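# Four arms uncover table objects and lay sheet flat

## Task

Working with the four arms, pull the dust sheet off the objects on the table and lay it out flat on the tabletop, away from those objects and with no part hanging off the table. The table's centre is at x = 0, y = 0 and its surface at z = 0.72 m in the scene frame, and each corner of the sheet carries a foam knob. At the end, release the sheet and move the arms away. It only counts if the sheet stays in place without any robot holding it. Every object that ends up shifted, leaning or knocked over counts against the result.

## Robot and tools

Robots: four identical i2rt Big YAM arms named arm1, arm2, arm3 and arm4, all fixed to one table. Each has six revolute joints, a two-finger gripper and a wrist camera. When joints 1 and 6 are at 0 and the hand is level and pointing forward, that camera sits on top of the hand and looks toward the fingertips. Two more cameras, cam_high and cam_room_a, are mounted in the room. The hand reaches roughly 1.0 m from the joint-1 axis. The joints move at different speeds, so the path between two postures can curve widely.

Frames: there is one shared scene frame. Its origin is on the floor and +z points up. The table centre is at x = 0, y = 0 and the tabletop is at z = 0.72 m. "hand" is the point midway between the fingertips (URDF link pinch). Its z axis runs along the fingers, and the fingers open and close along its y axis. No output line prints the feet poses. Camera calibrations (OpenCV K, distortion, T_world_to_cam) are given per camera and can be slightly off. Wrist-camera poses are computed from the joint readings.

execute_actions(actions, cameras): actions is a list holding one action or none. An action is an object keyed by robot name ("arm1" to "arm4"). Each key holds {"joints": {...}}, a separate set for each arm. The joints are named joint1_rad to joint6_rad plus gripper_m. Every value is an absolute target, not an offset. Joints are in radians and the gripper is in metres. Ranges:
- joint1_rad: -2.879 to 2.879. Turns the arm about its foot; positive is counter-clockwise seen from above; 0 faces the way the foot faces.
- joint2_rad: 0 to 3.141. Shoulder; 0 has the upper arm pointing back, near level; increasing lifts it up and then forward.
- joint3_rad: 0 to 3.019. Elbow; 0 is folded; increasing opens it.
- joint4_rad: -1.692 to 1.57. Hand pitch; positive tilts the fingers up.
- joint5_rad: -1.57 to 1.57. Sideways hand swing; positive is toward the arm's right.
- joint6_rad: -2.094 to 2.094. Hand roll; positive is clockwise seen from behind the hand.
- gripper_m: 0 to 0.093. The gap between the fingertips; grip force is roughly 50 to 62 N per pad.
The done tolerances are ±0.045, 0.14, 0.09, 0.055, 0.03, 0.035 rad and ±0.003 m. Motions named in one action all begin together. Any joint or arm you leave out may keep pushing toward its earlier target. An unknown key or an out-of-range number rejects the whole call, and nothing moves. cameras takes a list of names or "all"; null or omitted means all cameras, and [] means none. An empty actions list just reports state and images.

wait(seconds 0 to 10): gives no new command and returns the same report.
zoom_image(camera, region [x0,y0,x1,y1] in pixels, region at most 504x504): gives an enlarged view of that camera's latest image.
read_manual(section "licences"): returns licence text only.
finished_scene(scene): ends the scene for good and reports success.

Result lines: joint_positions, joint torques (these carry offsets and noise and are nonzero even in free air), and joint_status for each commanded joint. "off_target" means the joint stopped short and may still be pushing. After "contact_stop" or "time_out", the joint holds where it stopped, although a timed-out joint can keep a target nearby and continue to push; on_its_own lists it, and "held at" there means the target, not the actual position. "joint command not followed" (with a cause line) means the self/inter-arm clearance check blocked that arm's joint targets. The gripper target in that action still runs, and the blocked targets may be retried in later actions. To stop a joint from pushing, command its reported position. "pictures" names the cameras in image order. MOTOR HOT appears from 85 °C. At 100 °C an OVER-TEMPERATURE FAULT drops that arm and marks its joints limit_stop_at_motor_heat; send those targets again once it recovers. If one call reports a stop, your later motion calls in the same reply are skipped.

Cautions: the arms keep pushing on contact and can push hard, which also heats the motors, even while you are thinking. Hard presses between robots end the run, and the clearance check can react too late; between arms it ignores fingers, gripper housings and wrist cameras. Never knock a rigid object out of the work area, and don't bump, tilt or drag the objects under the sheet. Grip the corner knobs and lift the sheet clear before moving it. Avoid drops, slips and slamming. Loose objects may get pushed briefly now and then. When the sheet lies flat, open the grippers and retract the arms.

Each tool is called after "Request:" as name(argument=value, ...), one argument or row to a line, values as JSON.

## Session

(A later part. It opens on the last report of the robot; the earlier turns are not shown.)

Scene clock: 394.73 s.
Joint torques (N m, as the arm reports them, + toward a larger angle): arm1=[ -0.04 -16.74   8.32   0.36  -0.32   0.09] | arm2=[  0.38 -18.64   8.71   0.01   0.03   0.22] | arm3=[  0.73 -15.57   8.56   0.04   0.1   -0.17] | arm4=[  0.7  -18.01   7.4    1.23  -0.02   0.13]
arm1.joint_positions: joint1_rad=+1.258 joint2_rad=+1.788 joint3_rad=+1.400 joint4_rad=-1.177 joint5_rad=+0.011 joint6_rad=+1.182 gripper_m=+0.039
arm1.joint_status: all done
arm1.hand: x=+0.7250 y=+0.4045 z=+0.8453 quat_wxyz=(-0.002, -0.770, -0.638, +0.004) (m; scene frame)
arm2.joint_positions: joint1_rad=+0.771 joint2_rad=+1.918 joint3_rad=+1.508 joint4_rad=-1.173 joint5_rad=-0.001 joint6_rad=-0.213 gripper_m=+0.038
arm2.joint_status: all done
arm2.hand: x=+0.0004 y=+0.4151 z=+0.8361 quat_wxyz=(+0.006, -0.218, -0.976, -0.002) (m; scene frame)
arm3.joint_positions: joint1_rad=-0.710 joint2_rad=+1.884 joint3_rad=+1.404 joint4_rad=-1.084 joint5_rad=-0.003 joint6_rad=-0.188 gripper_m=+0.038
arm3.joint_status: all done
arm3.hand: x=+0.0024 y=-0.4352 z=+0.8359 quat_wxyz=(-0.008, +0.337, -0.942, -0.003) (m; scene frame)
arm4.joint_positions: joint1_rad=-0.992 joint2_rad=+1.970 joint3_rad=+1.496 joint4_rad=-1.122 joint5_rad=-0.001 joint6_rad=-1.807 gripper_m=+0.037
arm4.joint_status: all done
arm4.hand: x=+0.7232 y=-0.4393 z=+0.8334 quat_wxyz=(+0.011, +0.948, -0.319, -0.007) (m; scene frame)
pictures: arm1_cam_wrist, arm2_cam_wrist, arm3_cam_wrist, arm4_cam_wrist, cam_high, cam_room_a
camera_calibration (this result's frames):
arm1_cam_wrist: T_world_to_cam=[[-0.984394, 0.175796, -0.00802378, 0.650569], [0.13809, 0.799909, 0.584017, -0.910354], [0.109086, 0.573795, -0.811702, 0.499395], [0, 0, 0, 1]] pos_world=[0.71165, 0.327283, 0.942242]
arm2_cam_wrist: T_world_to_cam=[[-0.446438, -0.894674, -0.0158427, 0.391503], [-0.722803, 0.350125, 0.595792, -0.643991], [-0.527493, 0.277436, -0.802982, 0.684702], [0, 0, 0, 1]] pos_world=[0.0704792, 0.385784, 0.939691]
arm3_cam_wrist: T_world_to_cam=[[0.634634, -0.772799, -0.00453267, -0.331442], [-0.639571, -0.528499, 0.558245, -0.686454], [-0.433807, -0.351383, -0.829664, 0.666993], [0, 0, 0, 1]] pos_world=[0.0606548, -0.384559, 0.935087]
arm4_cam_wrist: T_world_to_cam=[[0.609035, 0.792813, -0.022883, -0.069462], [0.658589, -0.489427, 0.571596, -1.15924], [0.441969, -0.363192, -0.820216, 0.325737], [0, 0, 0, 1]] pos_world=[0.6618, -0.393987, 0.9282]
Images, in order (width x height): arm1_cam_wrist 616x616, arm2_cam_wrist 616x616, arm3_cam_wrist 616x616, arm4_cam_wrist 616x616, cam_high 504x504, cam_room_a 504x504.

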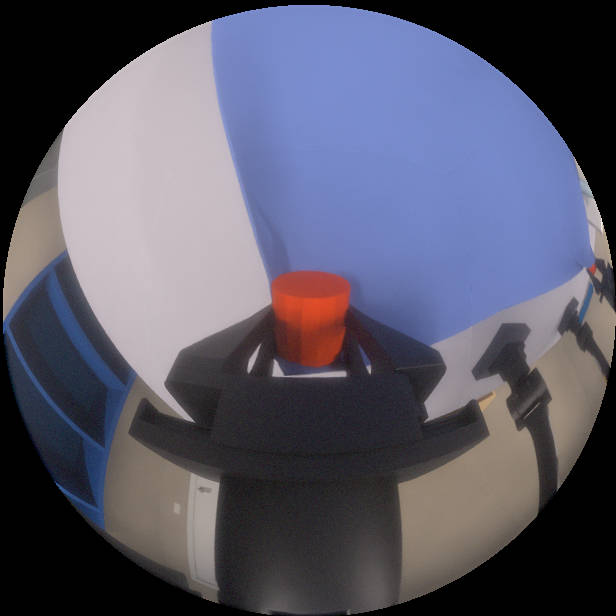

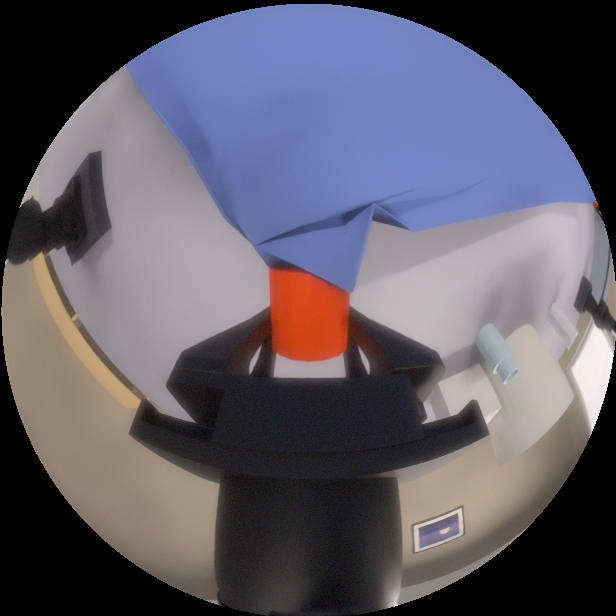

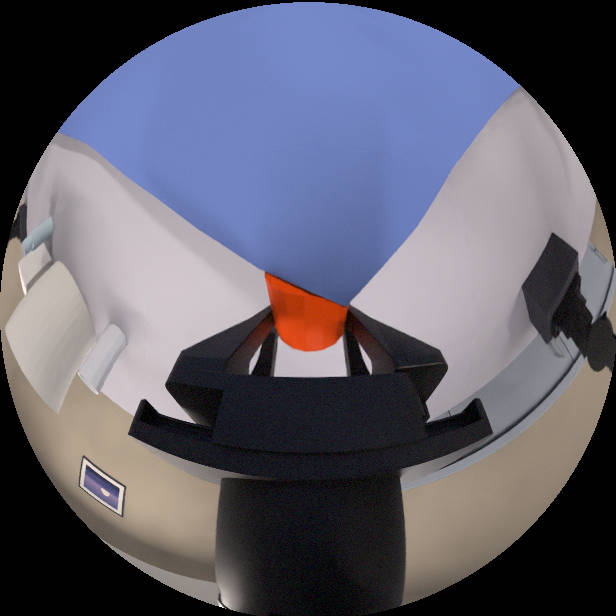

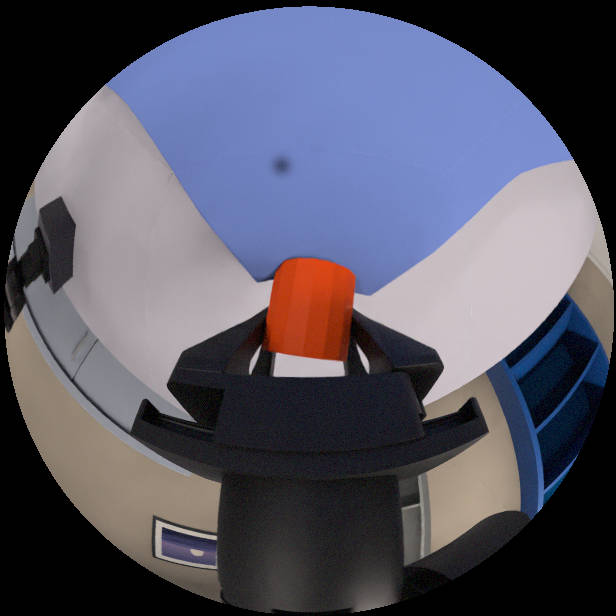

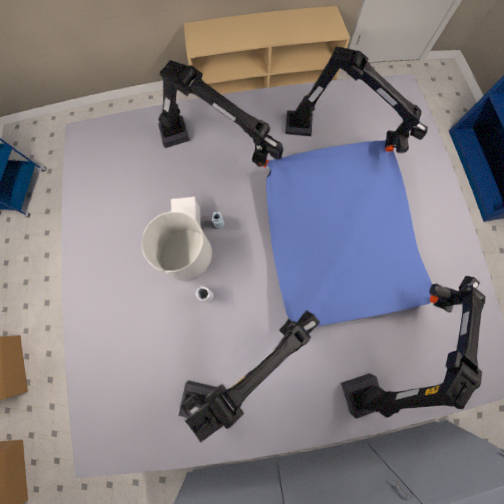

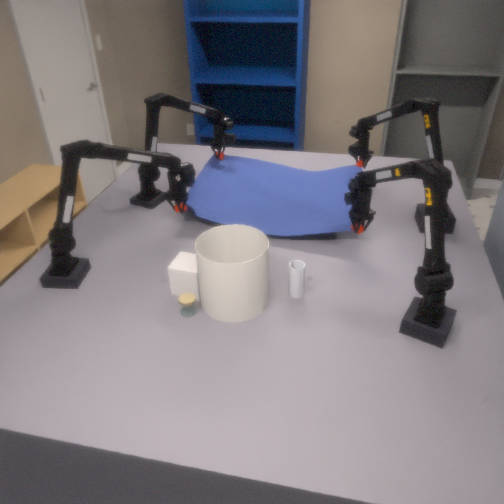

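Request:
execute_actions(
  actions=[
    {"arm1":{"joints":{"joint1_rad":1.268,"joint2_rad":1.86,"joint3_rad":1.29,"joint4_rad":-1.0}},"arm2":{"joints":{"joint1_rad":0.808,"joint2_rad":1.96,"joint3_rad":1.38,"joint4_rad":-0.975,"joint6_rad":0.0}},"arm3":{"joints":{"joint1_rad":-0.735,"joint2_rad":1.96,"joint3_rad":1.32,"joint4_rad":-0.93}},"arm4":{"joints":{"joint1_rad":-1.02,"joint2_rad":2.04,"joint3_rad":1.415,"joint4_rad":-0.93}}},
  ],
  cameras=["cam_room_a"],
)

Request:
execute_actions(
  actions=[
    {"arm1":{"joints":{"gripper_m":0.093}},"arm2":{"joints":{"gripper_m":0.093}},"arm3":{"joints":{"gripper_m":0.093}},"arm4":{"joints":{"gripper_m":0.093}}},
  ],
  cameras=[],
)

Request:
execute_actions(
  actions=[
    {"arm1":{"joints":{"joint2_rad":1.5,"joint4_rad":-1.3}},"arm2":{"joints":{"joint2_rad":1.6,"joint4_rad":-1.3}},"arm3":{"joints":{"joint2_rad":1.6,"joint4_rad":-1.25}},"arm4":{"joints":{"joint2_rad":1.7,"joint4_rad":-1.25}}},
  ],
)

Scene clock: 460.63 s.
Joint torques (N m, as the arm reports them, + toward a larger angle): arm1=[ -0.16 -16.32   7.23   0.25  -0.31   0.12] | arm2=[  1.06 -19.37   8.11   0.17  -0.02   0.24] | arm3=[ -0.04 -16.46   7.6    0.08   0.11  -0.2 ] | arm4=[  1.15 -16.65   6.59   1.28   0.     0.15]
arm1.joint_positions: joint1_rad=+1.258 joint2_rad=+1.859 joint3_rad=+1.291 joint4_rad=-1.009 joint5_rad=+0.012 joint6_rad=+1.182 gripper_m=+0.039
arm1.joint_status: all done
arm1.hand: x=+0.7167 y=+0.4100 z=+0.7730 quat_wxyz=(+0.004, -0.770, -0.638, +0.006) (m; scene frame)
arm2.joint_positions: joint1_rad=+0.803 joint2_rad=+1.975 joint3_rad=+1.364 joint4_rad=-0.986 joint5_rad=+0.000 joint6_rad=-0.013 gripper_m=+0.038
arm2.joint_status: all done
arm2.hand: x=-0.0073 y=+0.4420 z=+0.7580 quat_wxyz=(+0.013, -0.299, -0.954, -0.003) (m; scene frame)
arm3.joint_positions: joint1_rad=-0.723 joint2_rad=+1.970 joint3_rad=+1.326 joint4_rad=-0.926 joint5_rad=-0.003 joint6_rad=-0.189 gripper_m=+0.038
arm3.joint_status: all done
arm3.hand: x=+0.0006 y=-0.4440 z=+0.7661 quat_wxyz=(-0.005, +0.331, -0.944, -0.003) (m; scene frame)
arm4.joint_positions: joint1_rad=-1.014 joint2_rad=+2.038 joint3_rad=+1.414 joint4_rad=-0.947 joint5_rad=-0.002 joint6_rad=-1.807 gripper_m=+0.037
arm4.joint_status: all done
arm4.hand: x=+0.7289 y=-0.4502 z=+0.7698 quat_wxyz=(+0.000, +0.944, -0.329, -0.001) (m; scene frame)
pictures: cam_room_a
Images, in order (width x height): cam_room_a 504x504.

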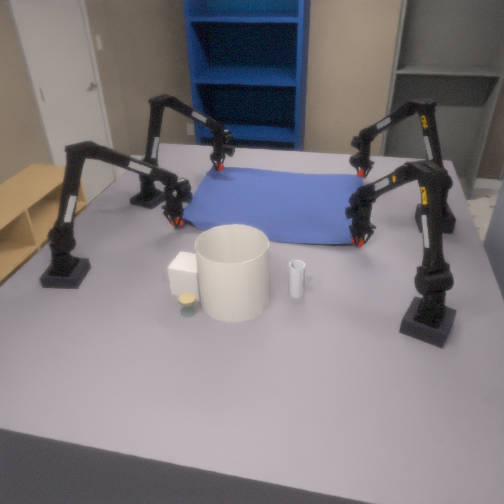

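Scene clock: 461.30 s.
Joint torques (N m, as the arm reports them, + toward a larger angle): arm1=[ -0.68 -17.37   7.56   0.15   0.06   0.04] | arm2=[  1.42 -18.86   8.3   -0.1   -0.02   0.25] | arm3=[  0.42 -16.12   7.62   0.11   0.1   -0.19] | arm4=[  1.16 -16.38   6.59   1.3    0.01   0.15]
arm1.joint_positions: joint1_rad=+1.259 joint2_rad=+1.859 joint3_rad=+1.291 joint4_rad=-1.009 joint5_rad=+0.003 joint6_rad=+1.182 gripper_m=+0.093
arm1.joint_status: all done
arm1.hand: x=+0.7179 y=+0.4119 z=+0.7730 quat_wxyz=(+0.005, -0.769, -0.639, +0.001) (m; scene frame)
arm2.joint_positions: joint1_rad=+0.803 joint2_rad=+1.975 joint3_rad=+1.364 joint4_rad=-0.986 joint5_rad=+0.000 joint6_rad=-0.012 gripper_m=+0.093
arm2.joint_status: all done
arm2.hand: x=-0.0073 y=+0.4420 z=+0.7580 quat_wxyz=(+0.013, -0.300, -0.954, -0.003) (m; scene frame)
arm3.joint_positions: joint1_rad=-0.727 joint2_rad=+1.970 joint3_rad=+1.326 joint4_rad=-0.926 joint5_rad=-0.002 joint6_rad=-0.189 gripper_m=+0.093
arm3.joint_status: all done
arm3.hand: x=+0.0016 y=-0.4459 z=+0.7661 quat_wxyz=(-0.005, +0.329, -0.944, -0.003) (m; scene frame)
arm4.joint_positions: joint1_rad=-1.014 joint2_rad=+2.038 joint3_rad=+1.414 joint4_rad=-0.947 joint5_rad=-0.002 joint6_rad=-1.807 gripper_m=+0.093
arm4.joint_status: all done
arm4.hand: x=+0.7289 y=-0.4502 z=+0.7698 quat_wxyz=(+0.000, +0.944, -0.329, -0.001) (m; scene frame)
pictures: none
No camera images: the call's "cameras" was empty. Leave "cameras" out to get every camera's image.

Scene clock: 462.67 s.
Joint torques (N m, as the arm reports them, + toward a larger angle): arm1=[ -0.59 -10.39   8.97  -0.23   0.02   0.03] | arm2=[  0.99 -14.61   9.61  -0.58  -0.01   0.21] | arm3=[  0.32 -11.91  10.41   0.04   0.09  -0.2 ] | arm4=[  1.27 -11.48   8.45   0.24   0.     0.16]
arm1.joint_positions: joint1_rad=+1.259 joint2_rad=+1.484 joint3_rad=+1.291 joint4_rad=-1.290 joint5_rad=+0.002 joint6_rad=+1.182 gripper_m=+0.093
arm1.joint_status: all done
arm1.hand: x=+0.6662 y=+0.4446 z=+0.9456 quat_wxyz=(-0.039, -0.769, -0.638, -0.013) (m; scene frame)
arm2.joint_positions: joint1_rad=+0.803 joint2_rad=+1.604 joint3_rad=+1.363 joint4_rad=-1.291 joint5_rad=+0.000 joint6_rad=-0.012 gripper_m=+0.093
arm2.joint_status: all done
arm2.hand: x=-0.0533 y=+0.4753 z=+0.9410 quat_wxyz=(-0.018, -0.300, -0.954, +0.007) (m; scene frame)
arm3.joint_positions: joint1_rad=-0.727 joint2_rad=+1.595 joint3_rad=+1.314 joint4_rad=-1.242 joint5_rad=-0.002 joint6_rad=-0.189 gripper_m=+0.093
arm3.joint_status: all done
arm3.hand: x=-0.0527 y=-0.4746 z=+0.9433 quat_wxyz=(-0.027, +0.329, -0.944, -0.006) (m; scene frame)
arm4.joint_positions: joint1_rad=-1.014 joint2_rad=+1.681 joint3_rad=+1.408 joint4_rad=-1.234 joint5_rad=-0.002 joint6_rad=-1.807 gripper_m=+0.093
arm4.joint_status: all done
arm4.hand: x=+0.6909 y=-0.4800 z=+0.9519 quat_wxyz=(-0.027, +0.944, -0.329, +0.016) (m; scene frame)
pictures: arm1_cam_wrist, arm2_cam_wrist, arm3_cam_wrist, arm4_cam_wrist, cam_high, cam_room_a
camera_calibration (this result's frames):
arm1_cam_wrist: T_world_to_cam=[[-0.981124, 0.172844, -0.0867203, 0.659951], [0.0948944, 0.821069, 0.562887, -0.953566], [0.168495, 0.544032, -0.821972, 0.547563], [0, 0, 0, 1]] pos_world=[0.64572, 0.370982, 1.04406]
arm2_cam_wrist: T_world_to_cam=[[-0.589986, -0.807315, -0.0126218, 0.370858], [-0.676205, 0.485508, 0.554101, -0.789011], [-0.441206, 0.335447, -0.832354, 0.728577], [0, 0, 0, 1]] pos_world=[0.0067205, 0.438072, 1.04831]
arm3_cam_wrist: T_world_to_cam=[[0.621839, -0.783138, 0.00318991, -0.339243], [-0.667301, -0.52772, 0.525567, -0.77268], [-0.409909, -0.328947, -0.850746, 0.750086], [0, 0, 0, 1]] pos_world=[0.00281129, -0.426694, 1.04531]
arm4_cam_wrist: T_world_to_cam=[[0.624655, 0.778231, 0.0645171, -0.115771], [0.607141, -0.53596, 0.586623, -1.22668], [0.491107, -0.327266, -0.807286, 0.393411], [0, 0, 0, 1]] pos_world=[0.62388, -0.438607, 1.04467]
Images, in order (width x height): arm1_cam_wrist 616x616, arm2_cam_wrist 616x616, arm3_cam_wrist 616x616, arm4_cam_wrist 616x616, cam_high 504x504, cam_room_a 504x504.

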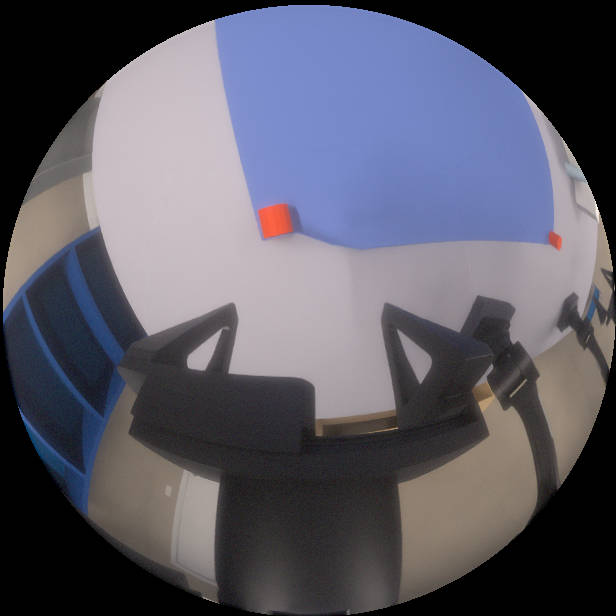

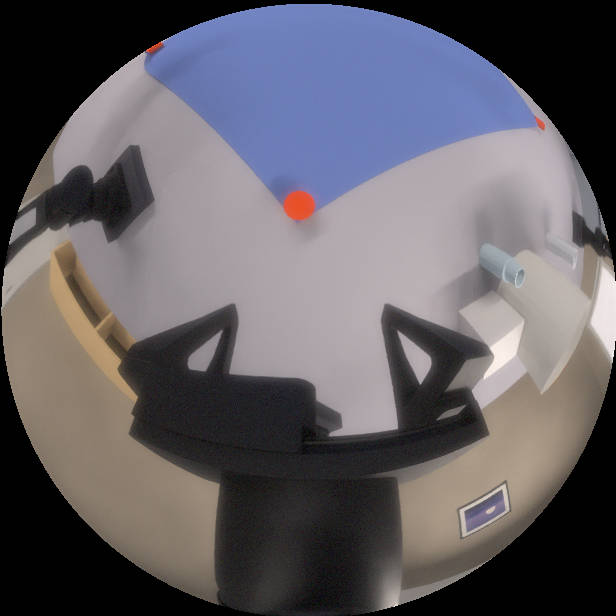

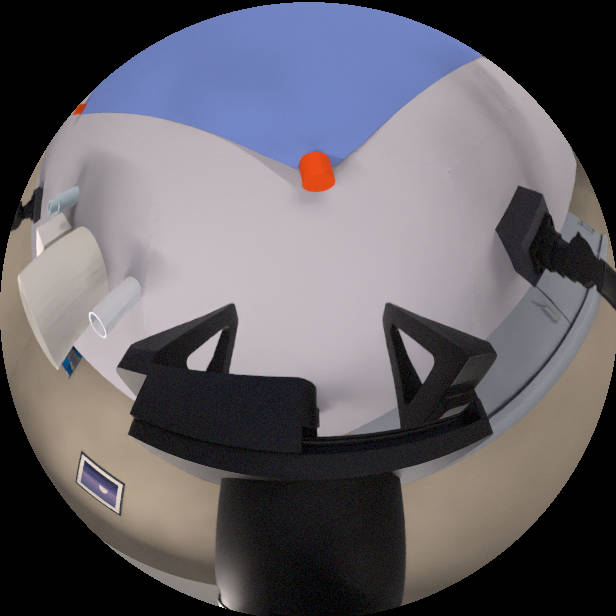

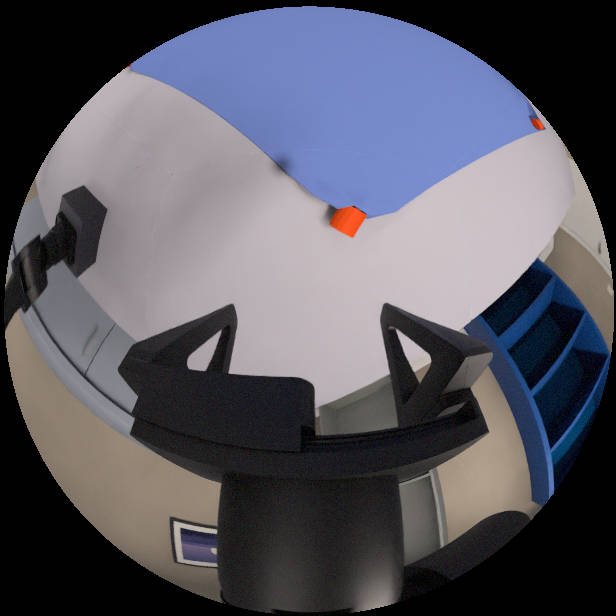

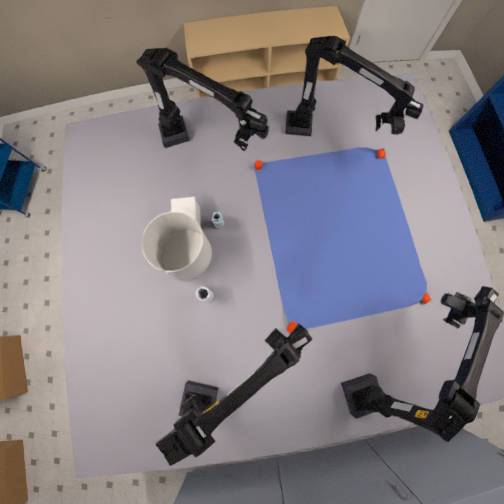

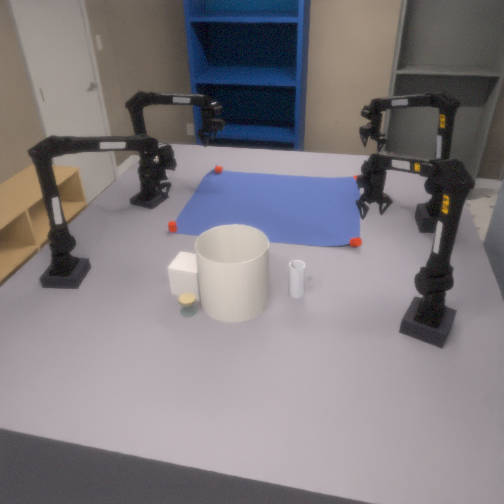

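Flat. Retreat a little more and finish.

Request:
execute_actions(
  actions=[
    {"arm1":{"joints":{"joint2_rad":1.0,"joint1_rad":0.6}},"arm2":{"joints":{"joint2_rad":1.0,"joint1_rad":0.6}},"arm3":{"joints":{"joint2_rad":1.0}},"arm4":{"joints":{"joint2_rad":1.0,"joint1_rad":-0.7}}},
  ],
  cameras=[],
)

Request:
finished_scene(
  scene=1,
)

Scene clock: 472.93 s.
Joint torques (N m, as the arm reports them, + toward a larger angle): arm1=[-1.97 -4.35  9.62  0.73  0.04  0.09] | arm2=[ 0.87 -6.08 10.25  0.45 -0.09  0.24] | arm3=[ 0.3  -4.62 11.32  1.12  0.1  -0.19] | arm4=[ 1.36 -2.9   9.11  1.33  0.01  0.2 ]
arm1.joint_positions: joint1_rad=+0.606 joint2_rad=+0.994 joint3_rad=+1.291 joint4_rad=-1.290 joint5_rad=+0.002 joint6_rad=+1.182 gripper_m=+0.093
arm1.joint_status: all done
arm1.hand: x=+0.4110 y=+0.3398 z=+1.1408 quat_wxyz=(-0.282, -0.896, -0.343, +0.007) (m; scene frame)
arm2.joint_positions: joint1_rad=+0.594 joint2_rad=+1.007 joint3_rad=+1.362 joint4_rad=-1.292 joint5_rad=+0.002 joint6_rad=-0.012 gripper_m=+0.093
arm2.joint_status: all done
arm2.hand: x=-0.1888 y=+0.4754 z=+1.1928 quat_wxyz=(-0.283, -0.378, -0.872, +0.129) (m; scene frame)
arm3.joint_positions: joint1_rad=-0.727 joint2_rad=+1.002 joint3_rad=+1.314 joint4_rad=-1.243 joint5_rad=-0.002 joint6_rad=-0.189 gripper_m=+0.093
arm3.joint_status: all done
arm3.hand: x=-0.1361 y=-0.5186 z=+1.1929 quat_wxyz=(-0.315, +0.312, -0.895, -0.048) (m; scene frame)
arm4.joint_positions: joint1_rad=-0.697 joint2_rad=+0.990 joint3_rad=+1.408 joint4_rad=-1.234 joint5_rad=-0.002 joint6_rad=-1.806 gripper_m=+0.093
arm4.joint_status: all done
arm4.hand: x=+0.5021 y=-0.4741 z=+1.2610 quat_wxyz=(-0.338, +0.915, -0.164, +0.147) (m; scene frame)
pictures: none
No camera images: the call's "cameras" was empty. Leave "cameras" out to get every camera's image.

The scene is finished: the task was done.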